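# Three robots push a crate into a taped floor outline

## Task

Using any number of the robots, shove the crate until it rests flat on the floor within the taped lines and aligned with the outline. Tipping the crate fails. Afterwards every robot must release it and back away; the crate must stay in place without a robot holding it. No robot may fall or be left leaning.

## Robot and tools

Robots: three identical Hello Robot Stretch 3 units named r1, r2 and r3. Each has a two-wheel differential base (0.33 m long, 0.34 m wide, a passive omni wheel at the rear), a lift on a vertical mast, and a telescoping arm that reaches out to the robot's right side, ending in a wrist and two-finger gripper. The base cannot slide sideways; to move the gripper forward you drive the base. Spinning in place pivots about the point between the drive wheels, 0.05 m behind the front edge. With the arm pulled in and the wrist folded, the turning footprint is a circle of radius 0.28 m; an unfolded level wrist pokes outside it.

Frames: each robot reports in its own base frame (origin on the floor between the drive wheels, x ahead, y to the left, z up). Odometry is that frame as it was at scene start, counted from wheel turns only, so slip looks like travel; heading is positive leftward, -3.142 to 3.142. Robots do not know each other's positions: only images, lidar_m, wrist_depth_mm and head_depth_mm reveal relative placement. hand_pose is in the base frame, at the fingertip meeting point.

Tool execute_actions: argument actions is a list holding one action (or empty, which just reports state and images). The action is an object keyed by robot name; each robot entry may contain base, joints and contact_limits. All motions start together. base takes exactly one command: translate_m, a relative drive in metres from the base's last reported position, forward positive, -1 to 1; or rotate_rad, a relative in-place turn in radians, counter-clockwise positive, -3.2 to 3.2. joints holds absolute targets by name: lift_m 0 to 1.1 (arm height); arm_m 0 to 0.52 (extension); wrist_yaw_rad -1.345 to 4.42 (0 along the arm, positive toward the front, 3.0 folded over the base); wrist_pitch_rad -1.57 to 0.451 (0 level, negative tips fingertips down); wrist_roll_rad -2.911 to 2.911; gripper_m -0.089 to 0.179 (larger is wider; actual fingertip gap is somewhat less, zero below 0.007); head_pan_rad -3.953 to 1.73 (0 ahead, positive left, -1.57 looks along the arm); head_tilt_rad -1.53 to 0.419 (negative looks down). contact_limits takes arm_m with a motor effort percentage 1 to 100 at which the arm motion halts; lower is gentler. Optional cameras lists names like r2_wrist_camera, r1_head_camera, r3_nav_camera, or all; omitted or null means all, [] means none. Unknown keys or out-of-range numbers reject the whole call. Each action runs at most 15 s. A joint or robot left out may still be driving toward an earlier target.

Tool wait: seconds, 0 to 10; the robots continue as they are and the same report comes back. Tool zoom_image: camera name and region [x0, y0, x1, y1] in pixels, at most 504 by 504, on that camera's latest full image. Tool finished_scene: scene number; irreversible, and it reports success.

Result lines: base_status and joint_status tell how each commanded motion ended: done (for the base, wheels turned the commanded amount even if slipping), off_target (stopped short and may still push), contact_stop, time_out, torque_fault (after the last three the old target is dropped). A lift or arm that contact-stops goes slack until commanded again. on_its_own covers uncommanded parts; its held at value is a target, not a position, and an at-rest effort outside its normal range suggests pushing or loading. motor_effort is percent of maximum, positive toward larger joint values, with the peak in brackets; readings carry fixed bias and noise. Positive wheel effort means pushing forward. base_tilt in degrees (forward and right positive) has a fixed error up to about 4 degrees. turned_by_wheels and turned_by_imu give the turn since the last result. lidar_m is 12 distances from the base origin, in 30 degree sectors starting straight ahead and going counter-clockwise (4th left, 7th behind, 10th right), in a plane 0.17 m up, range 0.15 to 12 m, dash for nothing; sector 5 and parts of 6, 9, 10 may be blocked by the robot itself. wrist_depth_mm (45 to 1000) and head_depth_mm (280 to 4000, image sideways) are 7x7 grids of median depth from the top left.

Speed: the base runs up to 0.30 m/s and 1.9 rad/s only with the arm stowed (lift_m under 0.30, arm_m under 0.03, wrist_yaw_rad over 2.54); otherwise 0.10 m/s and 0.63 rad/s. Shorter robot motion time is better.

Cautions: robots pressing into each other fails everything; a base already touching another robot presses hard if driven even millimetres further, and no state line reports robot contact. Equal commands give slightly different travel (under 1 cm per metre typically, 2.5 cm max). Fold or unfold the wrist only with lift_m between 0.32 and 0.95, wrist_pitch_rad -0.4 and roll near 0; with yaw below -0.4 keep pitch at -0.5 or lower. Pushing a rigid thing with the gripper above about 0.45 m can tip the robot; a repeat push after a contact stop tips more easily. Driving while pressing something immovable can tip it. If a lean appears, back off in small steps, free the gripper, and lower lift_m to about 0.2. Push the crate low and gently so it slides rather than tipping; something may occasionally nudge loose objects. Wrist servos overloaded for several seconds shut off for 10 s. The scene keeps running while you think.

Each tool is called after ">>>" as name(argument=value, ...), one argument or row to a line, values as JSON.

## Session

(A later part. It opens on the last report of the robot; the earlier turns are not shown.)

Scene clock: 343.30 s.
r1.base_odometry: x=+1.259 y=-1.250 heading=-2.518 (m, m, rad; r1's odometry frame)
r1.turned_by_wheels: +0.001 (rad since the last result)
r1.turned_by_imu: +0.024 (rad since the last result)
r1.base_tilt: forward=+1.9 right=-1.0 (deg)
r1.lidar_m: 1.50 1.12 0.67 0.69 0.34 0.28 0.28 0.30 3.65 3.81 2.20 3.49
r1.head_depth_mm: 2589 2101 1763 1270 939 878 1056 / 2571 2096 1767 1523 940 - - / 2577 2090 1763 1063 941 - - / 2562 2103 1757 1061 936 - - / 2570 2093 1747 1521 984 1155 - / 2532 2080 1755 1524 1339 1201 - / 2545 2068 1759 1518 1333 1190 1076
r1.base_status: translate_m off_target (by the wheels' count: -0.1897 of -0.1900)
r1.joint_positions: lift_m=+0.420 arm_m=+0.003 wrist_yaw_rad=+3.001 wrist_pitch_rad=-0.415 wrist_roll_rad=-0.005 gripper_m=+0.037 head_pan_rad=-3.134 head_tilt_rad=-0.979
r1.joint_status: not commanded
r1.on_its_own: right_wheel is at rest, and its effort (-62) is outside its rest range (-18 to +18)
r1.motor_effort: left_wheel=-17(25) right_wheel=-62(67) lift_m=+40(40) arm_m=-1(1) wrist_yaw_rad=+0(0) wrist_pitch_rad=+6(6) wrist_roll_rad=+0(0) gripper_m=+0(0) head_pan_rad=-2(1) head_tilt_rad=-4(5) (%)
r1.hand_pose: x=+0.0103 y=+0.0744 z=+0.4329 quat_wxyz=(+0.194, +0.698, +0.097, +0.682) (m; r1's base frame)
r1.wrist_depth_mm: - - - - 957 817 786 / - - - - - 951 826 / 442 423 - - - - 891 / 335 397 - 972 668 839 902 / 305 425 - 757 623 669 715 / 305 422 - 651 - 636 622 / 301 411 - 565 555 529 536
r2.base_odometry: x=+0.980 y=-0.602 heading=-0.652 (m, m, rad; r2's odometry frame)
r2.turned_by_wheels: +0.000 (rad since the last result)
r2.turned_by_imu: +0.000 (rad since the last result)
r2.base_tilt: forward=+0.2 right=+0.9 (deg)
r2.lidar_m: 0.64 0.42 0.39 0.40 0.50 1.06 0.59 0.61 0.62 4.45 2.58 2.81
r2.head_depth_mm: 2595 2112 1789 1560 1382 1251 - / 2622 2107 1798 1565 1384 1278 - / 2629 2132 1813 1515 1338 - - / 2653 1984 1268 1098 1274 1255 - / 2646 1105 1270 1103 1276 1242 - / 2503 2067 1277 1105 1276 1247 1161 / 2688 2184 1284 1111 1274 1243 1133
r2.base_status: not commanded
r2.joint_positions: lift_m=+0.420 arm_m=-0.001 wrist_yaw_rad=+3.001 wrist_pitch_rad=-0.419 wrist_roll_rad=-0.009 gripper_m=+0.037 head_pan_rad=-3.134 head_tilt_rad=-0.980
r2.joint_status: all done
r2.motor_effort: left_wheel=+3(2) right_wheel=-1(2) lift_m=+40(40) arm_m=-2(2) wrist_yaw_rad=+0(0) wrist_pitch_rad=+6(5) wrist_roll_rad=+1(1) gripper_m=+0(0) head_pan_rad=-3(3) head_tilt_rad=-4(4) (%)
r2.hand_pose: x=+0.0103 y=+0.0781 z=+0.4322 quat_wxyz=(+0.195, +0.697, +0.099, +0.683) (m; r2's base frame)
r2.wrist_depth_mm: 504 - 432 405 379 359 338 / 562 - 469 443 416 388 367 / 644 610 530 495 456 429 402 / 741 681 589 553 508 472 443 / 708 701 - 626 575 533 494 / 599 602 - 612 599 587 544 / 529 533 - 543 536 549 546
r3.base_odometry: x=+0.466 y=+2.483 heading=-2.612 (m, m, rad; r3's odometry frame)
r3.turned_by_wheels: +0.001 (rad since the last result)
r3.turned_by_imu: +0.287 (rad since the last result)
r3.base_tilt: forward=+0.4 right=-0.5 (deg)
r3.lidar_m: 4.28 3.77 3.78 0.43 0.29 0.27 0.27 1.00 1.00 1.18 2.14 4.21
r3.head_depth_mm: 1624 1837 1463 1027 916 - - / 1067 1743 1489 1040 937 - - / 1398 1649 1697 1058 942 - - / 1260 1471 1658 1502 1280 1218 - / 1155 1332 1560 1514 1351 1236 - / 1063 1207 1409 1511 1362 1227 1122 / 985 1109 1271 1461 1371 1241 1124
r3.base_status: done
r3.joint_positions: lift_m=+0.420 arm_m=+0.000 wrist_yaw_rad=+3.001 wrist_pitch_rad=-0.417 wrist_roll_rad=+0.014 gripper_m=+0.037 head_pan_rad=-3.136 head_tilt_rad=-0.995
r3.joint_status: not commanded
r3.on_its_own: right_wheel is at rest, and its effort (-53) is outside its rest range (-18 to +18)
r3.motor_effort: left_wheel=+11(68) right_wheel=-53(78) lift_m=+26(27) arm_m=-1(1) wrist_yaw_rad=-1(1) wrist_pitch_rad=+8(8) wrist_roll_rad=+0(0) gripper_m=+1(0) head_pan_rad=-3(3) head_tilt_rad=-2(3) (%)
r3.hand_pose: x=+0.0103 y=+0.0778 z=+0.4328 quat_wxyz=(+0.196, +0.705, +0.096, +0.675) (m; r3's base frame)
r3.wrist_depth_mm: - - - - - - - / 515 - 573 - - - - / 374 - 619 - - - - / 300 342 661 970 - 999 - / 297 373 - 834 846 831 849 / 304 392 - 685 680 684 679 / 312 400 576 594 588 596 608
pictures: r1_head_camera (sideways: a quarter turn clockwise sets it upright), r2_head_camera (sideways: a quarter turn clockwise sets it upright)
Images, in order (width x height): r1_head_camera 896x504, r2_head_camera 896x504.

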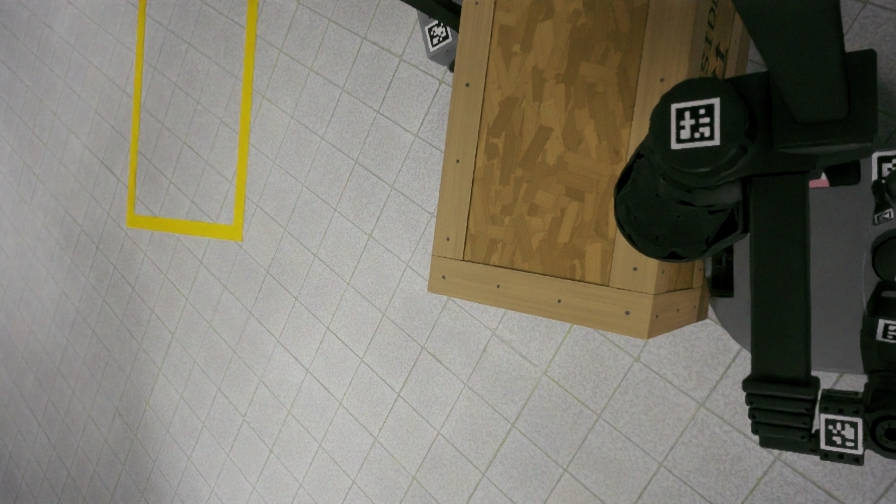

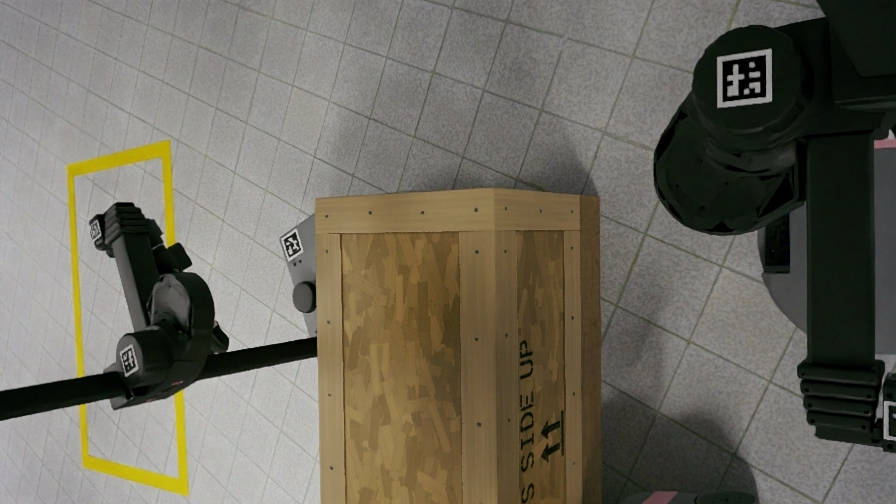

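>>> execute_actions(
  actions=[
    {"r1":{"base":{"rotate_rad":-0.18}},"r2":{"base":{"translate_m":-0.27}},"r3":{"base":{"translate_m":0.3},"joints":{"lift_m":0.29}}},
  ],
  cameras=[],
)

>>> execute_actions(
  actions=[
    {"r1":{"base":{"translate_m":-0.05}},"r2":{"base":{"rotate_rad":-0.05}},"r3":{"base":{"rotate_rad":-0.45}}},
  ],
  cameras=["r1_head_camera","r2_head_camera"],
)

Scene clock: 358.73 s.
r1.base_odometry: x=+1.259 y=-1.250 heading=-2.697 (m, m, rad; r1's odometry frame)
r1.turned_by_wheels: -0.180 (rad since the last result)
r1.turned_by_imu: -0.173 (rad since the last result)
r1.base_tilt: forward=+1.9 right=-1.0 (deg)
r1.lidar_m: 1.81 1.18 1.08 0.59 0.40 0.29 0.28 0.29 3.65 3.69 2.20 3.49
r1.head_depth_mm: 2567 1933 1694 1066 940 1088 1053 / 2332 1160 1511 1069 937 - - / 2555 2082 1648 1060 937 - - / 2574 2080 1759 1062 937 - - / 2555 2082 1747 1060 936 971 - / 2542 2075 1760 1513 1339 1194 - / 2547 2068 1747 1520 1339 1189 1078
r1.base_status: done
r1.joint_positions: lift_m=+0.420 arm_m=+0.003 wrist_yaw_rad=+3.001 wrist_pitch_rad=-0.415 wrist_roll_rad=-0.005 gripper_m=+0.037 head_pan_rad=-3.134 head_tilt_rad=-0.979
r1.joint_status: not commanded
r1.on_its_own: right_wheel is at rest, and its effort (-25) is outside its rest range (-18 to +18)
r1.motor_effort: left_wheel=-6(11) right_wheel=-25(63) lift_m=+41(41) arm_m=-1(1) wrist_yaw_rad=-1(0) wrist_pitch_rad=+6(6) wrist_roll_rad=+0(0) gripper_m=+0(0) head_pan_rad=-1(1) head_tilt_rad=-4(4) (%)
r1.hand_pose: x=+0.0103 y=+0.0744 z=+0.4329 quat_wxyz=(+0.194, +0.698, +0.097, +0.682) (m; r1's base frame)
r1.wrist_depth_mm: - - - - 950 917 839 / - - - - - - 902 / 438 491 - - - - - / 362 506 703 739 937 906 885 / 356 530 - 674 772 735 723 / 344 499 - 651 - 633 620 / 333 484 - 566 545 540 539
r2.base_odometry: x=+0.766 y=-0.439 heading=-0.651 (m, m, rad; r2's odometry frame)
r2.turned_by_wheels: +0.000 (rad since the last result)
r2.turned_by_imu: -0.003 (rad since the last result)
r2.base_tilt: forward=+0.2 right=+0.9 (deg)
r2.lidar_m: 0.81 0.54 0.50 0.50 0.63 1.34 0.32 0.33 0.46 0.48 2.71 3.65
r2.head_depth_mm: 2580 2129 1808 1554 1380 1255 - / 2613 2128 1801 1573 1388 1278 - / 2598 2141 1817 1570 1340 - - / 2630 2143 1777 1100 967 968 - / 2641 1454 1594 1107 976 1007 - / 2672 2149 1572 1103 978 1012 1163 / 2510 2068 1851 1111 976 1010 1135
r2.base_status: done
r2.joint_positions: lift_m=+0.420 arm_m=-0.001 wrist_yaw_rad=+3.001 wrist_pitch_rad=-0.419 wrist_roll_rad=-0.009 gripper_m=+0.037 head_pan_rad=-3.134 head_tilt_rad=-0.980
r2.joint_status: not commanded
r2.motor_effort: left_wheel=+4(5) right_wheel=-1(7) lift_m=+40(41) arm_m=-2(2) wrist_yaw_rad=+0(0) wrist_pitch_rad=+6(6) wrist_roll_rad=+1(1) gripper_m=+0(0) head_pan_rad=-4(3) head_tilt_rad=-4(4) (%)
r2.hand_pose: x=+0.0103 y=+0.0781 z=+0.4322 quat_wxyz=(+0.195, +0.697, +0.099, +0.683) (m; r2's base frame)
r2.wrist_depth_mm: 624 - 538 500 473 443 422 / 691 - 588 552 519 484 455 / 796 770 656 625 574 528 498 / 838 816 729 687 638 591 552 / 711 717 - 727 677 648 609 / 599 604 - 630 631 627 639 / 526 528 - 547 541 543 551
r3.base_odometry: x=+0.207 y=+2.332 heading=-2.612 (m, m, rad; r3's odometry frame)
r3.turned_by_wheels: +0.000 (rad since the last result)
r3.turned_by_imu: -0.002 (rad since the last result)
r3.base_tilt: forward=+0.4 right=-0.6 (deg)
r3.lidar_m: 4.04 3.55 3.57 4.21 0.58 0.54 0.55 1.22 1.22 1.44 2.60 3.99
r3.head_depth_mm: 2047 1853 1161 1026 1132 1201 - / 1725 1871 1177 1040 1251 - - / 1091 1879 1187 1082 1292 - - / 1548 1795 1725 1208 1329 1241 - / 1407 1618 1719 1515 1346 1217 - / 1290 1481 1660 1527 1368 1225 1118 / 1202 1345 1549 1545 1370 1239 1124
r3.base_status: done
r3.joint_positions: lift_m=+0.290 arm_m=+0.000 wrist_yaw_rad=+3.001 wrist_pitch_rad=-0.417 wrist_roll_rad=+0.014 gripper_m=+0.037 head_pan_rad=-3.136 head_tilt_rad=-0.995
r3.joint_status: all done
r3.motor_effort: left_wheel=+0(10) right_wheel=+1(40) lift_m=+22(24) arm_m=-1(1) wrist_yaw_rad=-1(0) wrist_pitch_rad=+8(8) wrist_roll_rad=+0(0) gripper_m=+1(1) head_pan_rad=-2(4) head_tilt_rad=-3(2) (%)
r3.hand_pose: x=+0.0103 y=+0.0778 z=+0.3030 quat_wxyz=(+0.196, +0.705, +0.096, +0.675) (m; r3's base frame)
r3.wrist_depth_mm: 513 - - - - - - / 540 - - - - - - / 550 - 967 - 962 - 999 / 563 672 751 781 783 775 772 / 569 605 - 619 648 625 634 / 512 530 - 534 533 527 535 / 464 - - - 450 453 459
pictures: none
No camera images: the call's "cameras" was empty. Leave "cameras" out to get every camera's image.

Scene clock: 360.20 s.
r1.base_odometry: x=+1.304 y=-1.229 heading=-2.696 (m, m, rad; r1's odometry frame)
r1.turned_by_wheels: +0.001 (rad since the last result)
r1.turned_by_imu: +0.025 (rad since the last result)
r1.base_tilt: forward=+2.0 right=-1.0 (deg)
r1.lidar_m: 1.78 1.19 1.10 0.59 0.36 0.28 0.28 0.30 3.63 3.69 2.22 3.53
r1.head_depth_mm: 2588 2107 1732 1064 941 939 1056 / 2409 1169 1480 1070 938 - - / 2567 2094 1642 1062 938 - - / 2549 2093 1760 1063 937 - - / 2571 2083 1749 1435 933 1015 - / 2548 2085 1757 1520 1333 1197 - / 2561 2079 1755 1499 1338 1190 1080
r1.base_status: translate_m off_target (by the wheels' count: -0.0498 of -0.0500)
r1.joint_positions: lift_m=+0.420 arm_m=+0.003 wrist_yaw_rad=+3.001 wrist_pitch_rad=-0.415 wrist_roll_rad=-0.005 gripper_m=+0.037 head_pan_rad=-3.134 head_tilt_rad=-0.979
r1.joint_status: not commanded
r1.on_its_own: right_wheel is at rest, and its effort (-58) is outside its rest range (-18 to +18)
r1.motor_effort: left_wheel=-15(43) right_wheel=-58(64) lift_m=+40(40) arm_m=-1(1) wrist_yaw_rad=+0(1) wrist_pitch_rad=+6(6) wrist_roll_rad=+0(0) gripper_m=+0(1) head_pan_rad=-2(1) head_tilt_rad=-5(4) (%)
r1.hand_pose: x=+0.0103 y=+0.0744 z=+0.4329 quat_wxyz=(+0.194, +0.698, +0.097, +0.682) (m; r1's base frame)
r1.wrist_depth_mm: - - - 675 974 887 845 / - - - - - - 899 / 443 444 - - - - - / 340 439 705 692 927 904 902 / 324 460 - 649 774 744 735 / 321 451 - 640 - 634 619 / 313 434 - 552 558 542 543
r2.base_odometry: x=+0.766 y=-0.439 heading=-0.701 (m, m, rad; r2's odometry frame)
r2.turned_by_wheels: -0.050 (rad since the last result)
r2.turned_by_imu: -0.050 (rad since the last result)
r2.base_tilt: forward=+0.2 right=+0.9 (deg)
r2.lidar_m: 0.86 0.55 0.50 0.50 0.61 1.20 0.32 0.33 0.46 0.49 2.71 3.72
r2.head_depth_mm: 2585 2121 1801 1554 1380 1250 - / 2606 2139 1807 1562 1388 1273 - / 2637 2137 1808 1569 1366 - - / 2637 2141 1816 1093 970 961 - / 2639 2094 1634 1099 973 1007 - / 2671 2182 1568 1103 976 1018 1167 / 2673 1239 1755 1106 979 1030 1135
r2.base_status: done
r2.joint_positions: lift_m=+0.420 arm_m=-0.001 wrist_yaw_rad=+3.001 wrist_pitch_rad=-0.419 wrist_roll_rad=-0.009 gripper_m=+0.037 head_pan_rad=-3.134 head_tilt_rad=-0.980
r2.joint_status: not commanded
r2.motor_effort: left_wheel=+4(8) right_wheel=-2(6) lift_m=+40(40) arm_m=-2(1) wrist_yaw_rad=+0(0) wrist_pitch_rad=+5(5) wrist_roll_rad=+1(1) gripper_m=+0(0) head_pan_rad=-3(4) head_tilt_rad=-4(4) (%)
r2.hand_pose: x=+0.0103 y=+0.0781 z=+0.4322 quat_wxyz=(+0.195, +0.697, +0.099, +0.683) (m; r2's base frame)
r2.wrist_depth_mm: 586 - 520 496 476 451 434 / 650 - 577 550 524 495 470 / 738 721 647 609 577 538 508 / 819 780 719 689 644 598 571 / 709 714 - 722 683 667 631 / 599 607 - 621 622 624 635 / 521 535 - 550 541 551 551
r3.base_odometry: x=+0.207 y=+2.332 heading=-3.062 (m, m, rad; r3's odometry frame)
r3.turned_by_wheels: -0.450 (rad since the last result)
r3.turned_by_imu: -0.443 (rad since the last result)
r3.base_tilt: forward=+0.3 right=-0.6 (deg)
r3.lidar_m: 4.02 3.91 3.55 3.58 4.45 0.54 0.52 0.55 1.22 1.23 1.51 3.06
r3.head_depth_mm: 2301 1796 1169 1027 1242 1194 - / 1063 1278 1179 1038 1262 - - / 2346 1975 1190 1045 1272 - - / 2396 1991 1193 1055 1286 1235 - / 2263 1931 1214 1062 1296 1219 - / 1947 1409 1490 1073 1315 1235 1115 / 1136 1715 1759 1552 1377 1237 1124
r3.base_status: done
r3.joint_positions: lift_m=+0.290 arm_m=+0.000 wrist_yaw_rad=+3.001 wrist_pitch_rad=-0.417 wrist_roll_rad=+0.014 gripper_m=+0.037 head_pan_rad=-3.136 head_tilt_rad=-0.995
r3.joint_status: not commanded
r3.motor_effort: left_wheel=+2(12) right_wheel=-3(9) lift_m=+22(22) arm_m=-1(1) wrist_yaw_rad=+0(0) wrist_pitch_rad=+8(8) wrist_roll_rad=+0(0) gripper_m=+1(0) head_pan_rad=-3(1) head_tilt_rad=-3(2) (%)
r3.hand_pose: x=+0.0103 y=+0.0778 z=+0.3030 quat_wxyz=(+0.196, +0.705, +0.096, +0.675) (m; r3's base frame)
r3.wrist_depth_mm: - - - - - - - / - - - - - - - / 953 - - 983 - 986 - / 756 746 770 762 779 776 790 / 613 607 - 607 650 628 636 / 505 510 - 543 521 528 538 / 455 - - - 446 449 449
pictures: r1_head_camera (sideways: a quarter turn clockwise sets it upright), r2_head_camera (sideways: a quarter turn clockwise sets it upright)
Images, in order (width x height): r1_head_camera 896x504, r2_head_camera 896x504.

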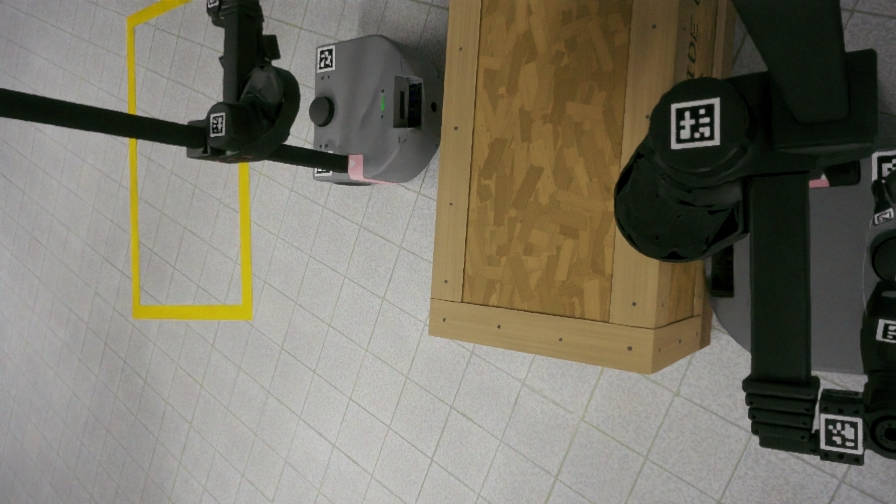

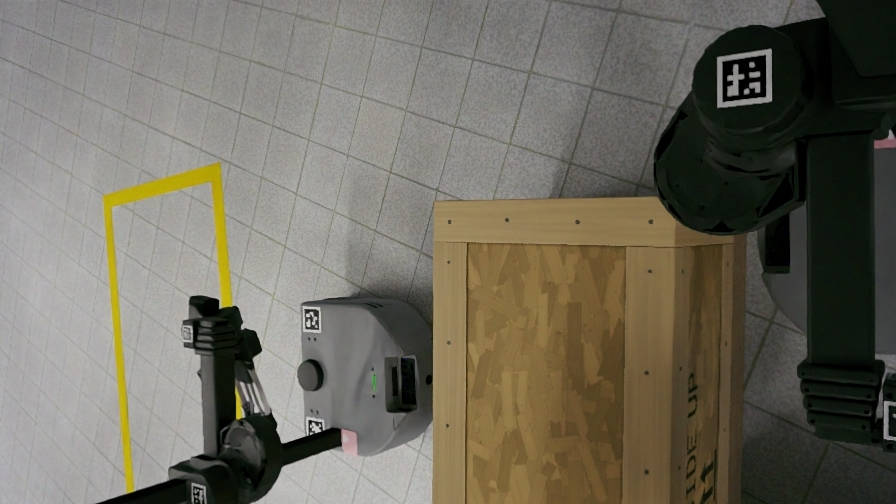

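>>> execute_actions(
  actions=[
    {"r1":{"base":{"translate_m":-0.55}},"r2":{"base":{"translate_m":-0.59}},"r3":{"base":{"translate_m":1.0}}},
  ],
  cameras=["r1_head_camera","r2_head_camera"],
)

Scene clock: 373.03 s.
r1.base_odometry: x=+1.801 y=-0.992 heading=-2.696 (m, m, rad; r1's odometry frame)
r1.turned_by_wheels: +0.000 (rad since the last result)
r1.turned_by_imu: +0.010 (rad since the last result)
r1.base_tilt: forward=+1.9 right=-1.0 (deg)
r1.lidar_m: 2.11 1.42 1.32 0.62 0.36 0.28 0.28 0.29 3.40 3.47 2.61 2.58
r1.head_depth_mm: 2567 2052 1733 1521 940 929 1056 / 2483 1740 1694 1067 937 - - / 2577 2028 1725 1062 939 - - / 2538 2089 1750 1061 937 - - / 2548 2076 1759 1490 936 1019 - / 2555 2069 1751 1519 1332 1201 - / 2537 2061 1749 1518 1334 1191 1079
r1.base_status: done
r1.joint_positions: lift_m=+0.420 arm_m=+0.003 wrist_yaw_rad=+3.001 wrist_pitch_rad=-0.415 wrist_roll_rad=-0.005 gripper_m=+0.037 head_pan_rad=-3.134 head_tilt_rad=-0.979
r1.joint_status: not commanded
r1.motor_effort: left_wheel=-7(71) right_wheel=+0(72) lift_m=+40(40) arm_m=-1(1) wrist_yaw_rad=-2(1) wrist_pitch_rad=+6(6) wrist_roll_rad=+0(0) gripper_m=+0(0) head_pan_rad=-1(2) head_tilt_rad=-4(5) (%)
r1.hand_pose: x=+0.0103 y=+0.0744 z=+0.4329 quat_wxyz=(+0.194, +0.698, +0.097, +0.682) (m; r1's base frame)
r1.wrist_depth_mm: - - - - - - - / - - - - - - - / 437 439 - - - - - / 338 432 699 719 946 914 884 / 318 451 - 691 784 738 737 / 316 452 - 658 - 624 618 / 310 434 - 561 546 545 529
r2.base_odometry: x=+0.315 y=-0.058 heading=-0.703 (m, m, rad; r2's odometry frame)
r2.turned_by_wheels: -0.001 (rad since the last result)
r2.turned_by_imu: +0.009 (rad since the last result)
r2.base_tilt: forward=+0.3 right=+1.0 (deg)
r2.lidar_m: 1.21 0.78 0.71 0.71 0.88 1.74 0.28 0.29 0.41 0.51 3.05 4.28
r2.head_depth_mm: 2572 2104 1805 1548 1376 1248 - / 2590 2130 1795 1564 1376 1272 - / 2598 2140 1810 1568 1360 - - / 2623 2150 1817 1578 967 905 - / 2633 1848 1790 1578 973 911 - / 2679 1792 1779 1595 973 913 1172 / 2526 2185 1841 1594 980 915 1136
r2.base_status: translate_m off_target (by the wheels' count: -0.5897 of -0.5900)
r2.joint_positions: lift_m=+0.420 arm_m=-0.001 wrist_yaw_rad=+3.000 wrist_pitch_rad=-0.418 wrist_roll_rad=-0.009 gripper_m=+0.037 head_pan_rad=-3.135 head_tilt_rad=-0.982
r2.joint_status: not commanded
r2.on_its_own: left_wheel is at rest, and its effort (-73) is outside its rest range (-18 to +18)
r2.motor_effort: left_wheel=-73(87) right_wheel=-17(63) lift_m=+38(41) arm_m=-2(2) wrist_yaw_rad=+0(0) wrist_pitch_rad=+5(6) wrist_roll_rad=+1(1) gripper_m=+0(0) head_pan_rad=-4(3) head_tilt_rad=-3(3) (%)
r2.hand_pose: x=+0.0104 y=+0.0782 z=+0.4324 quat_wxyz=(+0.195, +0.697, +0.099, +0.683) (m; r2's base frame)
r2.wrist_depth_mm: 810 - 735 688 654 629 595 / 930 - 798 752 720 684 653 / - 962 889 838 787 742 712 / 844 859 875 861 857 827 766 / 702 708 - 722 738 750 746 / 593 607 - 624 625 632 639 / 528 531 - 553 543 553 551
r3.base_odometry: x=-0.790 y=+2.252 heading=-3.062 (m, m, rad; r3's odometry frame)
r3.turned_by_wheels: +0.000 (rad since the last result)
r3.turned_by_imu: -0.004 (rad since the last result)
r3.base_tilt: forward=+0.4 right=-0.6 (deg)
r3.lidar_m: 3.09 3.51 3.18 3.23 3.98 1.00 0.98 1.02 1.58 1.59 1.96 3.05
r3.head_depth_mm: 2160 1348 1318 1485 1315 1203 - / 1526 1365 1322 1481 1326 - - / 2349 1383 1331 1489 1333 - - / 2377 1386 1344 1504 1346 1234 - / 2246 1413 1345 1518 1350 1222 - / 1578 1913 1646 1526 1366 1226 1119 / 2183 2050 1762 1541 1370 1238 1124
r3.base_status: done
r3.joint_positions: lift_m=+0.290 arm_m=+0.000 wrist_yaw_rad=+3.001 wrist_pitch_rad=-0.417 wrist_roll_rad=+0.014 gripper_m=+0.037 head_pan_rad=-3.136 head_tilt_rad=-0.995
r3.joint_status: not commanded
r3.motor_effort: left_wheel=+3(12) right_wheel=-3(7) lift_m=+22(22) arm_m=-1(1) wrist_yaw_rad=-1(1) wrist_pitch_rad=+8(8) wrist_roll_rad=+0(0) gripper_m=+0(1) head_pan_rad=-3(3) head_tilt_rad=-1(3) (%)
r3.hand_pose: x=+0.0103 y=+0.0778 z=+0.3030 quat_wxyz=(+0.196, +0.705, +0.096, +0.675) (m; r3's base frame)
r3.wrist_depth_mm: - - - - - - - / - - - - - - - / 945 - 971 993 - - - / 767 729 750 768 764 775 794 / 614 610 - 606 647 623 627 / 510 525 - 536 530 530 531 / 456 - - - 454 462 453
pictures: r1_head_camera (sideways: a quarter turn clockwise sets it upright), r2_head_camera (sideways: a quarter turn clockwise sets it upright)
Images, in order (width x height): r1_head_camera 896x504, r2_head_camera 896x504.

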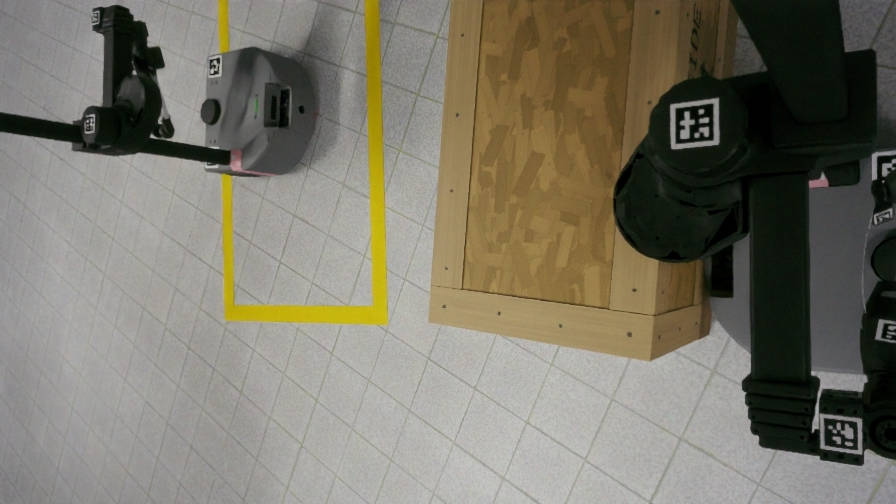

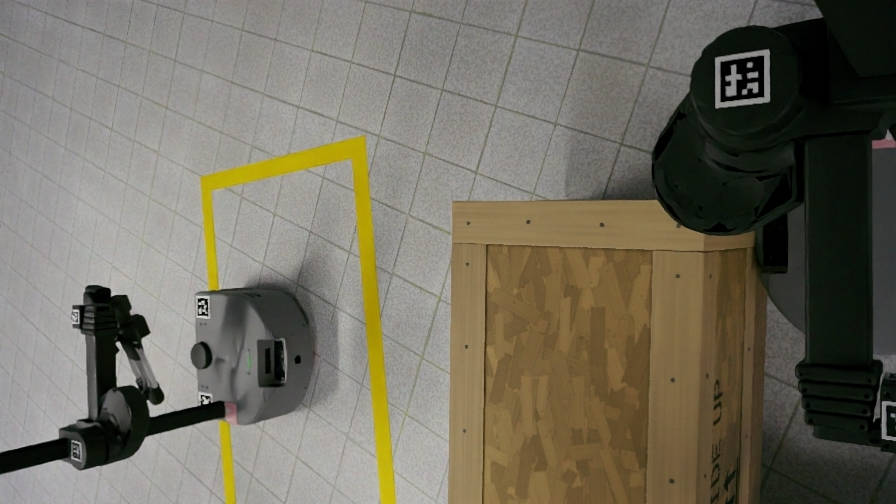

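>>> execute_actions(
  actions=[
    {"r1":{"base":{"rotate_rad":-0.12}},"r2":{"base":{"rotate_rad":-0.05}},"r3":{"base":{"translate_m":0.3},"joints":{"head_tilt_rad":-0.75}}},
  ],
  cameras=[],
)

>>> execute_actions(
  actions=[
    {"r1":{"base":{"translate_m":-0.55}},"r2":{"base":{"translate_m":-0.55}},"r3":{"base":{"translate_m":0.6}}},
  ],
  cameras=["r1_head_camera","r2_head_camera","r3_head_camera"],
)

Scene clock: 383.87 s.
r1.base_odometry: x=+1.801 y=-0.992 heading=-2.816 (m, m, rad; r1's odometry frame)
r1.turned_by_wheels: -0.120 (rad since the last result)
r1.turned_by_imu: -0.118 (rad since the last result)
r1.base_tilt: forward=+1.9 right=-1.0 (deg)
r1.lidar_m: 2.48 1.50 1.32 0.61 0.40 0.29 0.28 0.29 3.42 3.42 4.05 2.59
r1.head_depth_mm: 2581 2094 1759 1066 940 1100 1057 / 2487 2096 1751 1067 937 - - / 1810 1895 1757 1067 936 - - / 2408 1987 1758 1066 937 - - / 2551 2080 1759 1059 936 970 - / 2542 2086 1756 1511 1310 1183 - / 2547 2085 1752 1514 1333 1187 1077
r1.base_status: done
r1.joint_positions: lift_m=+0.420 arm_m=+0.003 wrist_yaw_rad=+3.001 wrist_pitch_rad=-0.415 wrist_roll_rad=-0.005 gripper_m=+0.037 head_pan_rad=-3.134 head_tilt_rad=-0.979
r1.joint_status: not commanded
r1.on_its_own: right_wheel is at rest, and its effort (-20) is outside its rest range (-18 to +18)
r1.motor_effort: left_wheel=-2(5) right_wheel=-20(38) lift_m=+39(39) arm_m=-1(1) wrist_yaw_rad=+1(1) wrist_pitch_rad=+7(6) wrist_roll_rad=+0(0) gripper_m=+0(0) head_pan_rad=-2(1) head_tilt_rad=-4(5) (%)
r1.hand_pose: x=+0.0103 y=+0.0744 z=+0.4329 quat_wxyz=(+0.194, +0.698, +0.097, +0.682) (m; r1's base frame)
r1.wrist_depth_mm: - - - - - - - / - - - - - - - / 439 505 - - - - - / 368 512 704 890 946 918 895 / 357 536 - 762 791 746 731 / 347 517 - 647 - 642 617 / 341 484 - 558 552 537 540
r2.base_odometry: x=+0.315 y=-0.058 heading=-0.752 (m, m, rad; r2's odometry frame)
r2.turned_by_wheels: -0.050 (rad since the last result)
r2.turned_by_imu: -0.048 (rad since the last result)
r2.base_tilt: forward=+0.2 right=+0.9 (deg)
r2.lidar_m: 1.30 0.80 0.71 0.71 0.85 1.58 0.28 0.29 0.39 0.50 3.05 3.13
r2.head_depth_mm: 2588 2108 1787 1551 1379 1251 - / 2580 2124 1792 1568 1381 1276 - / 2609 2119 1794 1558 1381 - - / 2604 2150 1813 1574 966 904 - / 2481 1994 1836 1574 973 909 - / 2437 1939 1830 1586 975 912 1171 / 2408 2115 1831 1584 980 916 1138
r2.base_status: done
r2.joint_positions: lift_m=+0.420 arm_m=-0.001 wrist_yaw_rad=+3.000 wrist_pitch_rad=-0.418 wrist_roll_rad=-0.009 gripper_m=+0.037 head_pan_rad=-3.135 head_tilt_rad=-0.982
r2.joint_status: not commanded
r2.on_its_own: right_wheel is at rest, and its effort (-24) is outside its rest range (-18 to +18)
r2.motor_effort: left_wheel=-3(60) right_wheel=-24(49) lift_m=+39(38) arm_m=-2(2) wrist_yaw_rad=+1(0) wrist_pitch_rad=+5(5) wrist_roll_rad=+1(1) gripper_m=+0(0) head_pan_rad=-3(4) head_tilt_rad=-2(3) (%)
r2.hand_pose: x=+0.0104 y=+0.0782 z=+0.4324 quat_wxyz=(+0.195, +0.697, +0.099, +0.683) (m; r2's base frame)
r2.wrist_depth_mm: 771 - 712 687 650 632 607 / 881 - 784 746 716 687 664 / 962 922 883 829 801 765 728 / 837 853 877 869 848 838 797 / 711 708 - 725 740 745 758 / 602 605 - 612 620 631 631 / 524 527 - 556 542 548 556
r3.base_odometry: x=-1.089 y=+2.228 heading=-3.062 (m, m, rad; r3's odometry frame)
r3.turned_by_wheels: +0.000 (rad since the last result)
r3.turned_by_imu: -0.001 (rad since the last result)
r3.base_tilt: forward=+0.4 right=-0.6 (deg)
r3.lidar_m: 2.81 3.40 3.06 3.09 3.85 1.31 1.27 1.33 1.69 1.70 2.10 2.78
r3.head_depth_mm: - 2683 1566 1643 1505 1295 1140 / - 2627 1592 1667 1526 1306 1169 / - 2920 1618 1676 1531 1312 1169 / 3788 2937 1626 1695 1546 1328 1162 / 3046 2863 1646 1709 1567 1333 1169 / 2542 2561 2300 1895 1575 1348 1177 / 2246 2379 2338 1918 1594 1354 1189
r3.base_status: done
r3.joint_positions: lift_m=+0.290 arm_m=+0.000 wrist_yaw_rad=+3.001 wrist_pitch_rad=-0.417 wrist_roll_rad=+0.014 gripper_m=+0.037 head_pan_rad=-3.136 head_tilt_rad=-0.753
r3.joint_status: all done
r3.motor_effort: left_wheel=+2(11) right_wheel=-3(8) lift_m=+22(22) arm_m=+0(1) wrist_yaw_rad=-1(1) wrist_pitch_rad=+8(8) wrist_roll_rad=+0(0) gripper_m=-1(1) head_pan_rad=-3(2) head_tilt_rad=+2(19) (%)
r3.hand_pose: x=+0.0103 y=+0.0778 z=+0.3030 quat_wxyz=(+0.196, +0.705, +0.096, +0.675) (m; r3's base frame)
r3.wrist_depth_mm: - - - - - - - / - - - - - - - / 963 - - 978 993 - - / 745 756 755 765 752 768 786 / 615 603 - 623 658 632 633 / 512 521 - 533 531 530 533 / 454 - - - 452 456 459
pictures: none
No camera images: the call's "cameras" was empty. Leave "cameras" out to get every camera's image.

Scene clock: 390.30 s.
r1.base_odometry: x=+2.321 y=-0.816 heading=-2.815 (m, m, rad; r1's odometry frame)
r1.turned_by_wheels: +0.001 (rad since the last result)
r1.turned_by_imu: +0.002 (rad since the last result)
r1.base_tilt: forward=+1.9 right=-1.0 (deg)
r1.lidar_m: 2.78 1.68 1.48 0.61 0.41 0.29 0.28 0.29 3.25 3.26 3.88 3.01
r1.head_depth_mm: 2607 2095 1756 1067 941 1103 1057 / 2482 2091 1763 1066 940 - - / 2325 1944 1756 1061 936 - - / 2326 1969 1766 1062 937 - - / 2557 2074 1759 1063 936 966 - / 2540 2081 1759 1517 1308 1185 - / 2527 2084 1758 1515 1337 1190 1076
r1.base_status: translate_m off_target (by the wheels' count: -0.5498 of -0.5500)
r1.joint_positions: lift_m=+0.420 arm_m=+0.003 wrist_yaw_rad=+3.001 wrist_pitch_rad=-0.415 wrist_roll_rad=-0.005 gripper_m=+0.037 head_pan_rad=-3.134 head_tilt_rad=-0.979
r1.joint_status: not commanded
r1.on_its_own: right_wheel is at rest, and its effort (-45) is outside its rest range (-18 to +18)
r1.motor_effort: left_wheel=-8(44) right_wheel=-45(55) lift_m=+39(39) arm_m=-1(1) wrist_yaw_rad=+0(1) wrist_pitch_rad=+6(6) wrist_roll_rad=+0(0) gripper_m=+0(0) head_pan_rad=-1(1) head_tilt_rad=-5(4) (%)
r1.hand_pose: x=+0.0103 y=+0.0744 z=+0.4329 quat_wxyz=(+0.194, +0.698, +0.097, +0.682) (m; r1's base frame)
r1.wrist_depth_mm: - - - - - - - / - - - - - - - / 435 498 - - - - - / 365 511 706 898 969 909 884 / 359 531 - 762 789 735 731 / 349 515 - 650 - 631 621 / 337 486 - 570 547 541 541
r2.base_odometry: x=-0.086 y=+0.318 heading=-0.753 (m, m, rad; r2's odometry frame)
r2.turned_by_wheels: -0.001 (rad since the last result)
r2.turned_by_imu: -0.007 (rad since the last result)
r2.base_tilt: forward=+0.2 right=+0.9 (deg)
r2.lidar_m: 1.62 0.99 0.88 0.88 1.05 1.93 0.28 0.29 0.39 0.49 4.65 3.45
r2.head_depth_mm: 2575 2124 1789 1558 1373 1255 - / 2588 2116 1798 1554 1374 1276 - / 2620 2120 1812 1559 1386 - - / 2611 2151 1814 1573 967 905 - / 2566 2053 1830 1580 971 911 - / 2423 1984 1828 1594 973 916 1174 / 2418 2116 1841 1593 980 907 1130
r2.base_status: translate_m off_target (by the wheels' count: -0.5498 of -0.5500)
r2.joint_positions: lift_m=+0.420 arm_m=-0.001 wrist_yaw_rad=+3.000 wrist_pitch_rad=-0.418 wrist_roll_rad=-0.009 gripper_m=+0.037 head_pan_rad=-3.135 head_tilt_rad=-0.982
r2.joint_status: not commanded
r2.on_its_own: left_wheel is at rest, and its effort (-44) is outside its rest range (-18 to +18); right_wheel is at rest, and its effort (-21) is outside its rest range (-18 to +18)
r2.motor_effort: left_wheel=-44(56) right_wheel=-21(53) lift_m=+39(39) arm_m=-2(2) wrist_yaw_rad=+1(0) wrist_pitch_rad=+5(5) wrist_roll_rad=+1(1) gripper_m=-1(0) head_pan_rad=-3(3) head_tilt_rad=-3(3) (%)
r2.hand_pose: x=+0.0104 y=+0.0782 z=+0.4324 quat_wxyz=(+0.195, +0.697, +0.099, +0.683) (m; r2's base frame)
r2.wrist_depth_mm: 937 - 861 841 797 769 747 / - - 967 909 880 852 808 / - - - - 966 943 892 / 852 851 873 891 896 894 915 / 701 708 - 723 738 751 742 / 605 603 - 619 623 639 637 / 530 532 - 551 543 544 553
r3.base_odometry: x=-1.687 y=+2.180 heading=-3.061 (m, m, rad; r3's odometry frame)
r3.turned_by_wheels: +0.000 (rad since the last result)
r3.turned_by_imu: -0.002 (rad since the last result)
r3.base_tilt: forward=+0.4 right=-0.5 (deg)
r3.lidar_m: 2.25 2.76 2.87 2.86 3.57 1.36 1.32 1.39 1.90 1.92 2.35 2.23
r3.head_depth_mm: - 2808 1631 1709 1502 1303 1140 / - 2620 1583 1676 1524 1299 1170 / - 2778 1611 1693 1530 1318 1169 / - 3082 1627 1721 1542 1319 1164 / 3452 2750 1655 1731 1559 1337 1168 / 2900 2805 2305 1885 1563 1341 1175 / 2534 2682 2427 1913 1580 1358 1187
r3.base_status: done
r3.joint_positions: lift_m=+0.290 arm_m=+0.000 wrist_yaw_rad=+3.001 wrist_pitch_rad=-0.417 wrist_roll_rad=+0.014 gripper_m=+0.037 head_pan_rad=-3.136 head_tilt_rad=-0.753
r3.joint_status: not commanded
r3.motor_effort: left_wheel=+2(14) right_wheel=-3(7) lift_m=+22(22) arm_m=-1(1) wrist_yaw_rad=-1(0) wrist_pitch_rad=+8(8) wrist_roll_rad=+0(0) gripper_m=+1(0) head_pan_rad=-2(3) head_tilt_rad=+1(2) (%)
r3.hand_pose: x=+0.0103 y=+0.0778 z=+0.3030 quat_wxyz=(+0.196, +0.705, +0.096, +0.675) (m; r3's base frame)
r3.wrist_depth_mm: - - - - - - - / - - - - - - - / 960 - 939 977 - 991 - / 742 734 778 760 776 777 773 / 605 607 - 628 638 622 634 / 512 517 - 534 527 528 526 / 463 - - - 449 451 456
pictures: r1_head_camera (sideways: a quarter turn clockwise sets it upright), r2_head_camera (sideways: a quarter turn clockwise sets it upright), r3_head_camera (sideways: a quarter turn clockwise sets it upright)
Images, in order (width x height): r1_head_camera 896x504, r2_head_camera 896x504, r3_head_camera 896x504.

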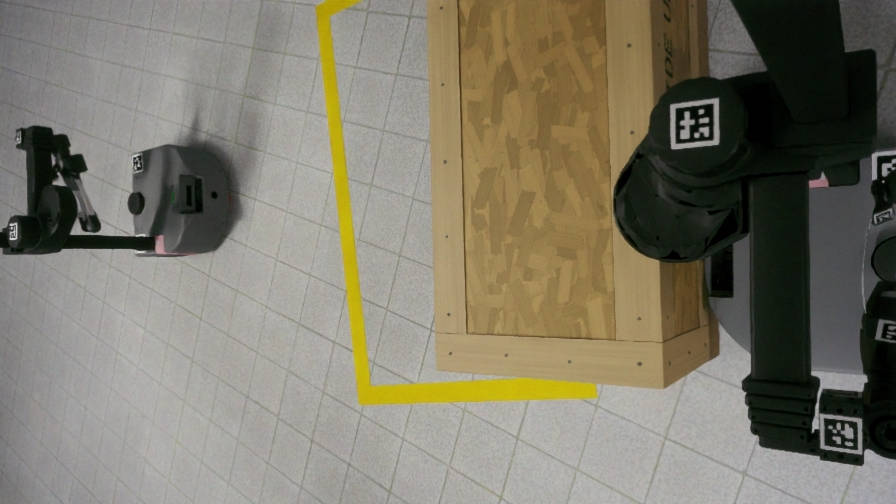

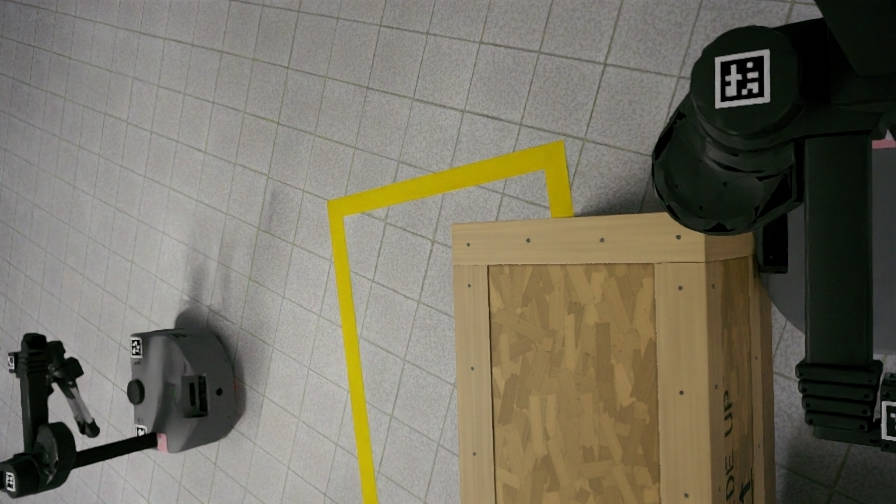

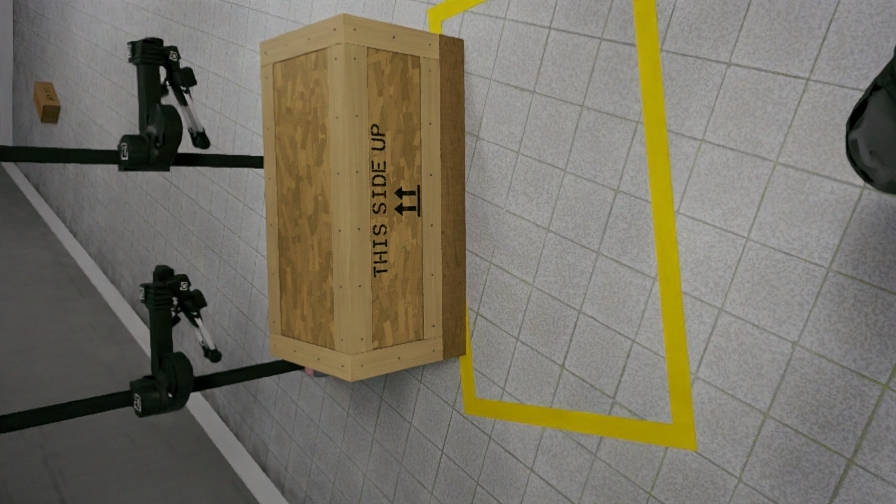

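>>> execute_actions(
  actions=[
    {"r1":{"base":{"rotate_rad":0.10}},"r2":{"base":{"rotate_rad":0.04}}},
  ],
  cameras=[],
)

>>> execute_actions(
  actions=[
    {"r1":{"base":{"translate_m":-0.42}},"r2":{"base":{"translate_m":-0.485}},"r3":{"joints":{"head_tilt_rad":-0.9}}},
  ],
  cameras=["r1_head_camera","r2_head_camera","r3_head_camera"],
)

Scene clock: 402.10 s.
r1.base_odometry: x=+2.321 y=-0.816 heading=-2.715 (m, m, rad; r1's odometry frame)
r1.turned_by_wheels: +0.100 (rad since the last result)
r1.turned_by_imu: +0.099 (rad since the last result)
r1.base_tilt: forward=+1.9 right=-1.0 (deg)
r1.lidar_m: 2.41 1.60 1.48 0.61 0.37 0.28 0.28 0.29 3.24 3.29 4.15 3.03
r1.head_depth_mm: 2485 2104 1764 1069 935 959 1054 / 2337 1945 1769 1064 938 - - / 2330 1928 1760 1064 938 - - / 2563 2083 1753 1064 938 - - / 2556 2084 1757 1489 933 1015 - / 2523 2077 1754 1513 1336 1197 - / 2518 2068 1753 1513 1333 1191 1077
r1.base_status: done
r1.joint_positions: lift_m=+0.420 arm_m=+0.003 wrist_yaw_rad=+3.001 wrist_pitch_rad=-0.415 wrist_roll_rad=-0.005 gripper_m=+0.037 head_pan_rad=-3.134 head_tilt_rad=-0.979
r1.joint_status: not commanded
r1.motor_effort: left_wheel=-2(34) right_wheel=+3(30) lift_m=+40(40) arm_m=-1(1) wrist_yaw_rad=+0(0) wrist_pitch_rad=+6(6) wrist_roll_rad=+0(0) gripper_m=+0(0) head_pan_rad=-2(2) head_tilt_rad=-4(4) (%)
r1.hand_pose: x=+0.0103 y=+0.0744 z=+0.4329 quat_wxyz=(+0.194, +0.698, +0.097, +0.682) (m; r1's base frame)
r1.wrist_depth_mm: - - - - - - - / - - - - - - - / 435 456 - - - - - / 342 447 699 724 911 901 866 / 326 461 - 709 789 749 726 / 324 453 - 647 - 641 619 / 319 445 - 555 560 546 537
r2.base_odometry: x=-0.086 y=+0.318 heading=-0.713 (m, m, rad; r2's odometry frame)
r2.turned_by_wheels: +0.039 (rad since the last result)
r2.turned_by_imu: +0.039 (rad since the last result)
r2.base_tilt: forward=+0.3 right=+0.9 (deg)
r2.lidar_m: 1.53 0.97 0.88 0.88 1.07 2.10 0.28 0.29 0.40 0.50 3.56 3.43
r2.head_depth_mm: 2581 2117 1791 1557 1372 1250 - / 2587 2130 1805 1556 1382 1274 - / 2612 2146 1805 1572 1363 - - / 2623 2155 1829 1571 967 903 - / 2482 1995 1817 1582 969 910 - / 1928 2006 1825 1577 973 913 1175 / 2596 2173 1832 1587 974 913 1138
r2.base_status: done
r2.joint_positions: lift_m=+0.420 arm_m=-0.001 wrist_yaw_rad=+3.000 wrist_pitch_rad=-0.418 wrist_roll_rad=-0.009 gripper_m=+0.037 head_pan_rad=-3.135 head_tilt_rad=-0.982
r2.joint_status: not commanded
r2.on_its_own: left_wheel is at rest, and its effort (-26) is outside its rest range (-18 to +18)
r2.motor_effort: left_wheel=-26(43) right_wheel=-3(12) lift_m=+38(38) arm_m=-2(2) wrist_yaw_rad=+0(0) wrist_pitch_rad=+5(5) wrist_roll_rad=+1(1) gripper_m=-1(0) head_pan_rad=-3(3) head_tilt_rad=-3(3) (%)
r2.hand_pose: x=+0.0104 y=+0.0782 z=+0.4324 quat_wxyz=(+0.195, +0.697, +0.099, +0.683) (m; r2's base frame)
r2.wrist_depth_mm: - - 879 839 808 764 743 / - - 969 934 883 826 800 / - - - - 973 921 892 / 839 857 867 890 891 910 907 / 706 705 - 721 730 735 748 / 607 609 - 620 618 634 629 / 533 526 - 554 541 550 546
r3.base_odometry: x=-1.687 y=+2.180 heading=-3.061 (m, m, rad; r3's odometry frame)
r3.turned_by_wheels: +0.000 (rad since the last result)
r3.turned_by_imu: -0.001 (rad since the last result)
r3.base_tilt: forward=+0.4 right=-0.6 (deg)
r3.lidar_m: 2.24 2.77 2.86 2.86 3.59 1.36 1.32 1.38 1.90 1.92 2.35 2.23
r3.head_depth_mm: - 2787 1627 1706 1512 1303 1142 / - 2644 1597 1689 1520 1302 1167 / - 2873 1608 1704 1540 1317 1170 / - 2965 1633 1710 1546 1325 1161 / 3460 2722 1644 1724 1558 1342 1167 / 2897 2796 2313 1886 1566 1341 1173 / 2539 2666 2415 1910 1591 1351 1178
r3.base_status: not commanded
r3.joint_positions: lift_m=+0.290 arm_m=+0.000 wrist_yaw_rad=+3.001 wrist_pitch_rad=-0.417 wrist_roll_rad=+0.014 gripper_m=+0.037 head_pan_rad=-3.136 head_tilt_rad=-0.753
r3.joint_status: not commanded
r3.motor_effort: left_wheel=+3(3) right_wheel=-3(3) lift_m=+22(22) arm_m=+0(0) wrist_yaw_rad=-1(1) wrist_pitch_rad=+8(8) wrist_roll_rad=+0(0) gripper_m=+0(0) head_pan_rad=-2(4) head_tilt_rad=+2(1) (%)
r3.hand_pose: x=+0.0103 y=+0.0778 z=+0.3030 quat_wxyz=(+0.196, +0.705, +0.096, +0.675) (m; r3's base frame)
r3.wrist_depth_mm: - - - - - - - / - - - - - - - / 947 - 991 965 - 988 - / 743 751 779 766 775 790 781 / 620 611 - 617 644 626 636 / 509 515 - 530 525 526 529 / 452 - - - 454 454 454
pictures: none
No camera images: the call's "cameras" was empty. Leave "cameras" out to get every camera's image.

Scene clock: 407.93 s.
r1.base_odometry: x=+2.704 y=-0.642 heading=-2.715 (m, m, rad; r1's odometry frame)
r1.turned_by_wheels: +0.000 (rad since the last result)
r1.turned_by_imu: +0.000 (rad since the last result)
r1.base_tilt: forward=+1.8 right=-1.0 (deg)
r1.lidar_m: 2.67 1.78 1.64 0.63 0.41 0.29 0.28 0.28 3.09 3.13 3.94 3.39
r1.head_depth_mm: 2561 2044 1768 1068 937 1099 1052 / 2493 1699 1664 1067 939 - - / 2485 1973 1682 1064 941 - - / 2556 2092 1768 1060 937 - - / 2562 2092 1746 1463 953 989 - / 2540 2081 1755 1518 1335 1205 - / 2555 2070 1757 1517 1330 1191 1075
r1.base_status: done
r1.joint_positions: lift_m=+0.420 arm_m=+0.003 wrist_yaw_rad=+3.001 wrist_pitch_rad=-0.415 wrist_roll_rad=-0.005 gripper_m=+0.037 head_pan_rad=-3.134 head_tilt_rad=-0.979
r1.joint_status: not commanded
r1.motor_effort: left_wheel=-10(62) right_wheel=+0(36) lift_m=+39(39) arm_m=-1(1) wrist_yaw_rad=-1(0) wrist_pitch_rad=+6(6) wrist_roll_rad=+0(0) gripper_m=+0(1) head_pan_rad=-1(2) head_tilt_rad=-5(4) (%)
r1.hand_pose: x=+0.0103 y=+0.0744 z=+0.4329 quat_wxyz=(+0.194, +0.698, +0.097, +0.682) (m; r1's base frame)
r1.wrist_depth_mm: - - - - - - - / - - - - - - - / 436 496 883 - - - - / 364 524 708 917 904 892 898 / 358 538 - 749 792 751 728 / 346 508 - 653 - 630 615 / 335 490 - 566 555 539 537
r2.base_odometry: x=-0.453 y=+0.635 heading=-0.715 (m, m, rad; r2's odometry frame)
r2.turned_by_wheels: -0.001 (rad since the last result)
r2.turned_by_imu: -0.007 (rad since the last result)
r2.base_tilt: forward=+0.3 right=+1.0 (deg)
r2.lidar_m: 1.84 1.16 1.04 1.05 1.27 2.47 0.28 0.28 0.37 0.52 4.56 3.83
r2.head_depth_mm: 2577 2099 1787 1556 1373 1246 - / 2570 2116 1800 1567 1383 1277 - / 2604 2127 1805 1566 1386 - - / 2614 2149 1815 1572 968 905 - / 2653 2100 1739 1581 968 896 - / 2651 1783 1684 1584 975 896 1138 / 2681 1645 1795 1588 979 903 1120
r2.base_status: translate_m off_target (by the wheels' count: -0.4847 of -0.4850)
r2.joint_positions: lift_m=+0.420 arm_m=-0.001 wrist_yaw_rad=+3.000 wrist_pitch_rad=-0.418 wrist_roll_rad=-0.009 gripper_m=+0.037 head_pan_rad=-3.135 head_tilt_rad=-0.982
r2.joint_status: not commanded
r2.on_its_own: left_wheel is at rest, and its effort (-73) is outside its rest range (-18 to +18); right_wheel is at rest, and its effort (-19) is outside its rest range (-18 to +18)
r2.motor_effort: left_wheel=-73(75) right_wheel=-19(58) lift_m=+39(38) arm_m=-2(2) wrist_yaw_rad=+0(1) wrist_pitch_rad=+5(5) wrist_roll_rad=+1(1) gripper_m=+0(1) head_pan_rad=-3(2) head_tilt_rad=-3(3) (%)
r2.hand_pose: x=+0.0104 y=+0.0782 z=+0.4324 quat_wxyz=(+0.195, +0.697, +0.099, +0.683) (m; r2's base frame)
r2.wrist_depth_mm: - - - - 949 915 856 / - - - - - - 945 / - - - - - - - / 840 840 880 872 894 899 929 / 707 716 - 723 742 747 763 / 603 608 - 621 621 625 643 / 526 533 - 553 541 551 544
r3.base_odometry: x=-1.687 y=+2.180 heading=-3.061 (m, m, rad; r3's odometry frame)
r3.turned_by_wheels: +0.000 (rad since the last result)
r3.turned_by_imu: -0.001 (rad since the last result)
r3.base_tilt: forward=+0.4 right=-0.5 (deg)
r3.lidar_m: 2.25 2.77 2.86 2.86 3.56 0.92 0.87 0.89 1.90 1.92 2.34 2.23
r3.head_depth_mm: 2860 2179 1307 1361 1381 1222 1111 / 1315 2091 1313 1346 1389 1248 - / 2976 2319 1332 1337 1397 1259 - / 2991 2323 1352 1324 1415 1252 1165 / 3023 2212 1363 1317 1429 1255 1146 / 2887 1601 1649 1446 1435 1268 1130 / 2430 2312 2005 1679 1452 1268 1144
r3.base_status: not commanded
r3.joint_positions: lift_m=+0.290 arm_m=+0.000 wrist_yaw_rad=+3.001 wrist_pitch_rad=-0.417 wrist_roll_rad=+0.014 gripper_m=+0.037 head_pan_rad=-3.136 head_tilt_rad=-0.888
r3.joint_status: all done
r3.motor_effort: left_wheel=+3(3) right_wheel=-3(3) lift_m=+23(22) arm_m=-1(1) wrist_yaw_rad=+1(0) wrist_pitch_rad=+8(8) wrist_roll_rad=+0(0) gripper_m=-1(0) head_pan_rad=-2(2) head_tilt_rad=-6(16) (%)
r3.hand_pose: x=+0.0103 y=+0.0778 z=+0.3030 quat_wxyz=(+0.196, +0.705, +0.096, +0.675) (m; r3's base frame)
r3.wrist_depth_mm: - - - - - - - / - - - - - - - / 963 - 974 974 983 989 - / 739 743 763 752 781 768 769 / 612 606 - 623 644 622 636 / 504 519 - 528 531 525 537 / 456 - - - 451 463 454
pictures: r1_head_camera (sideways: a quarter turn clockwise sets it upright), r2_head_camera (sideways: a quarter turn clockwise sets it upright), r3_head_camera (sideways: a quarter turn clockwise sets it upright)
Images, in order (width x height): r1_head_camera 896x504, r2_head_camera 896x504, r3_head_camera 896x504.

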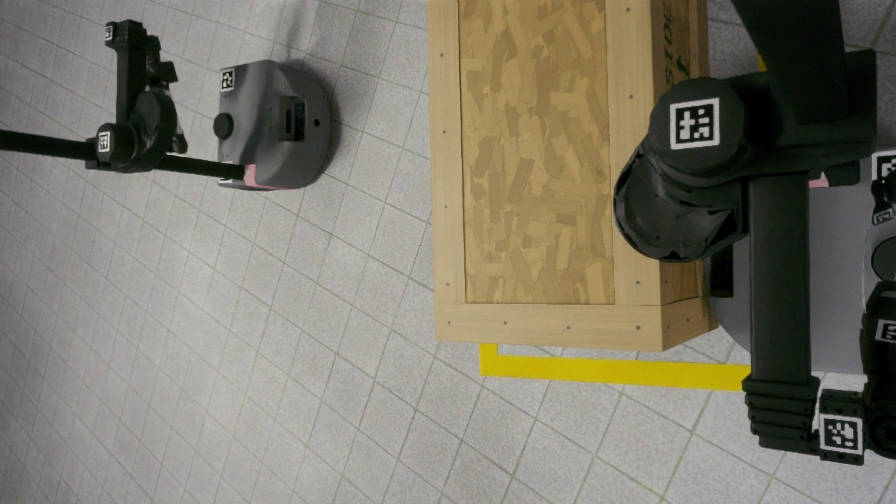

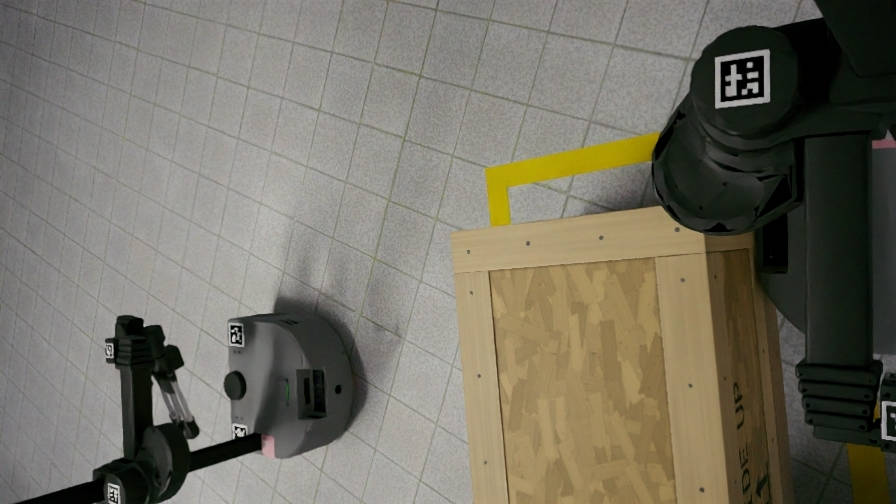

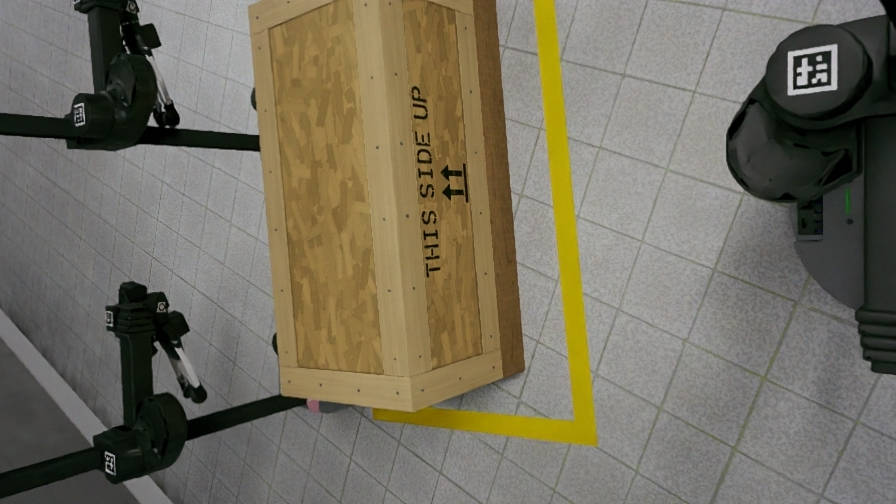

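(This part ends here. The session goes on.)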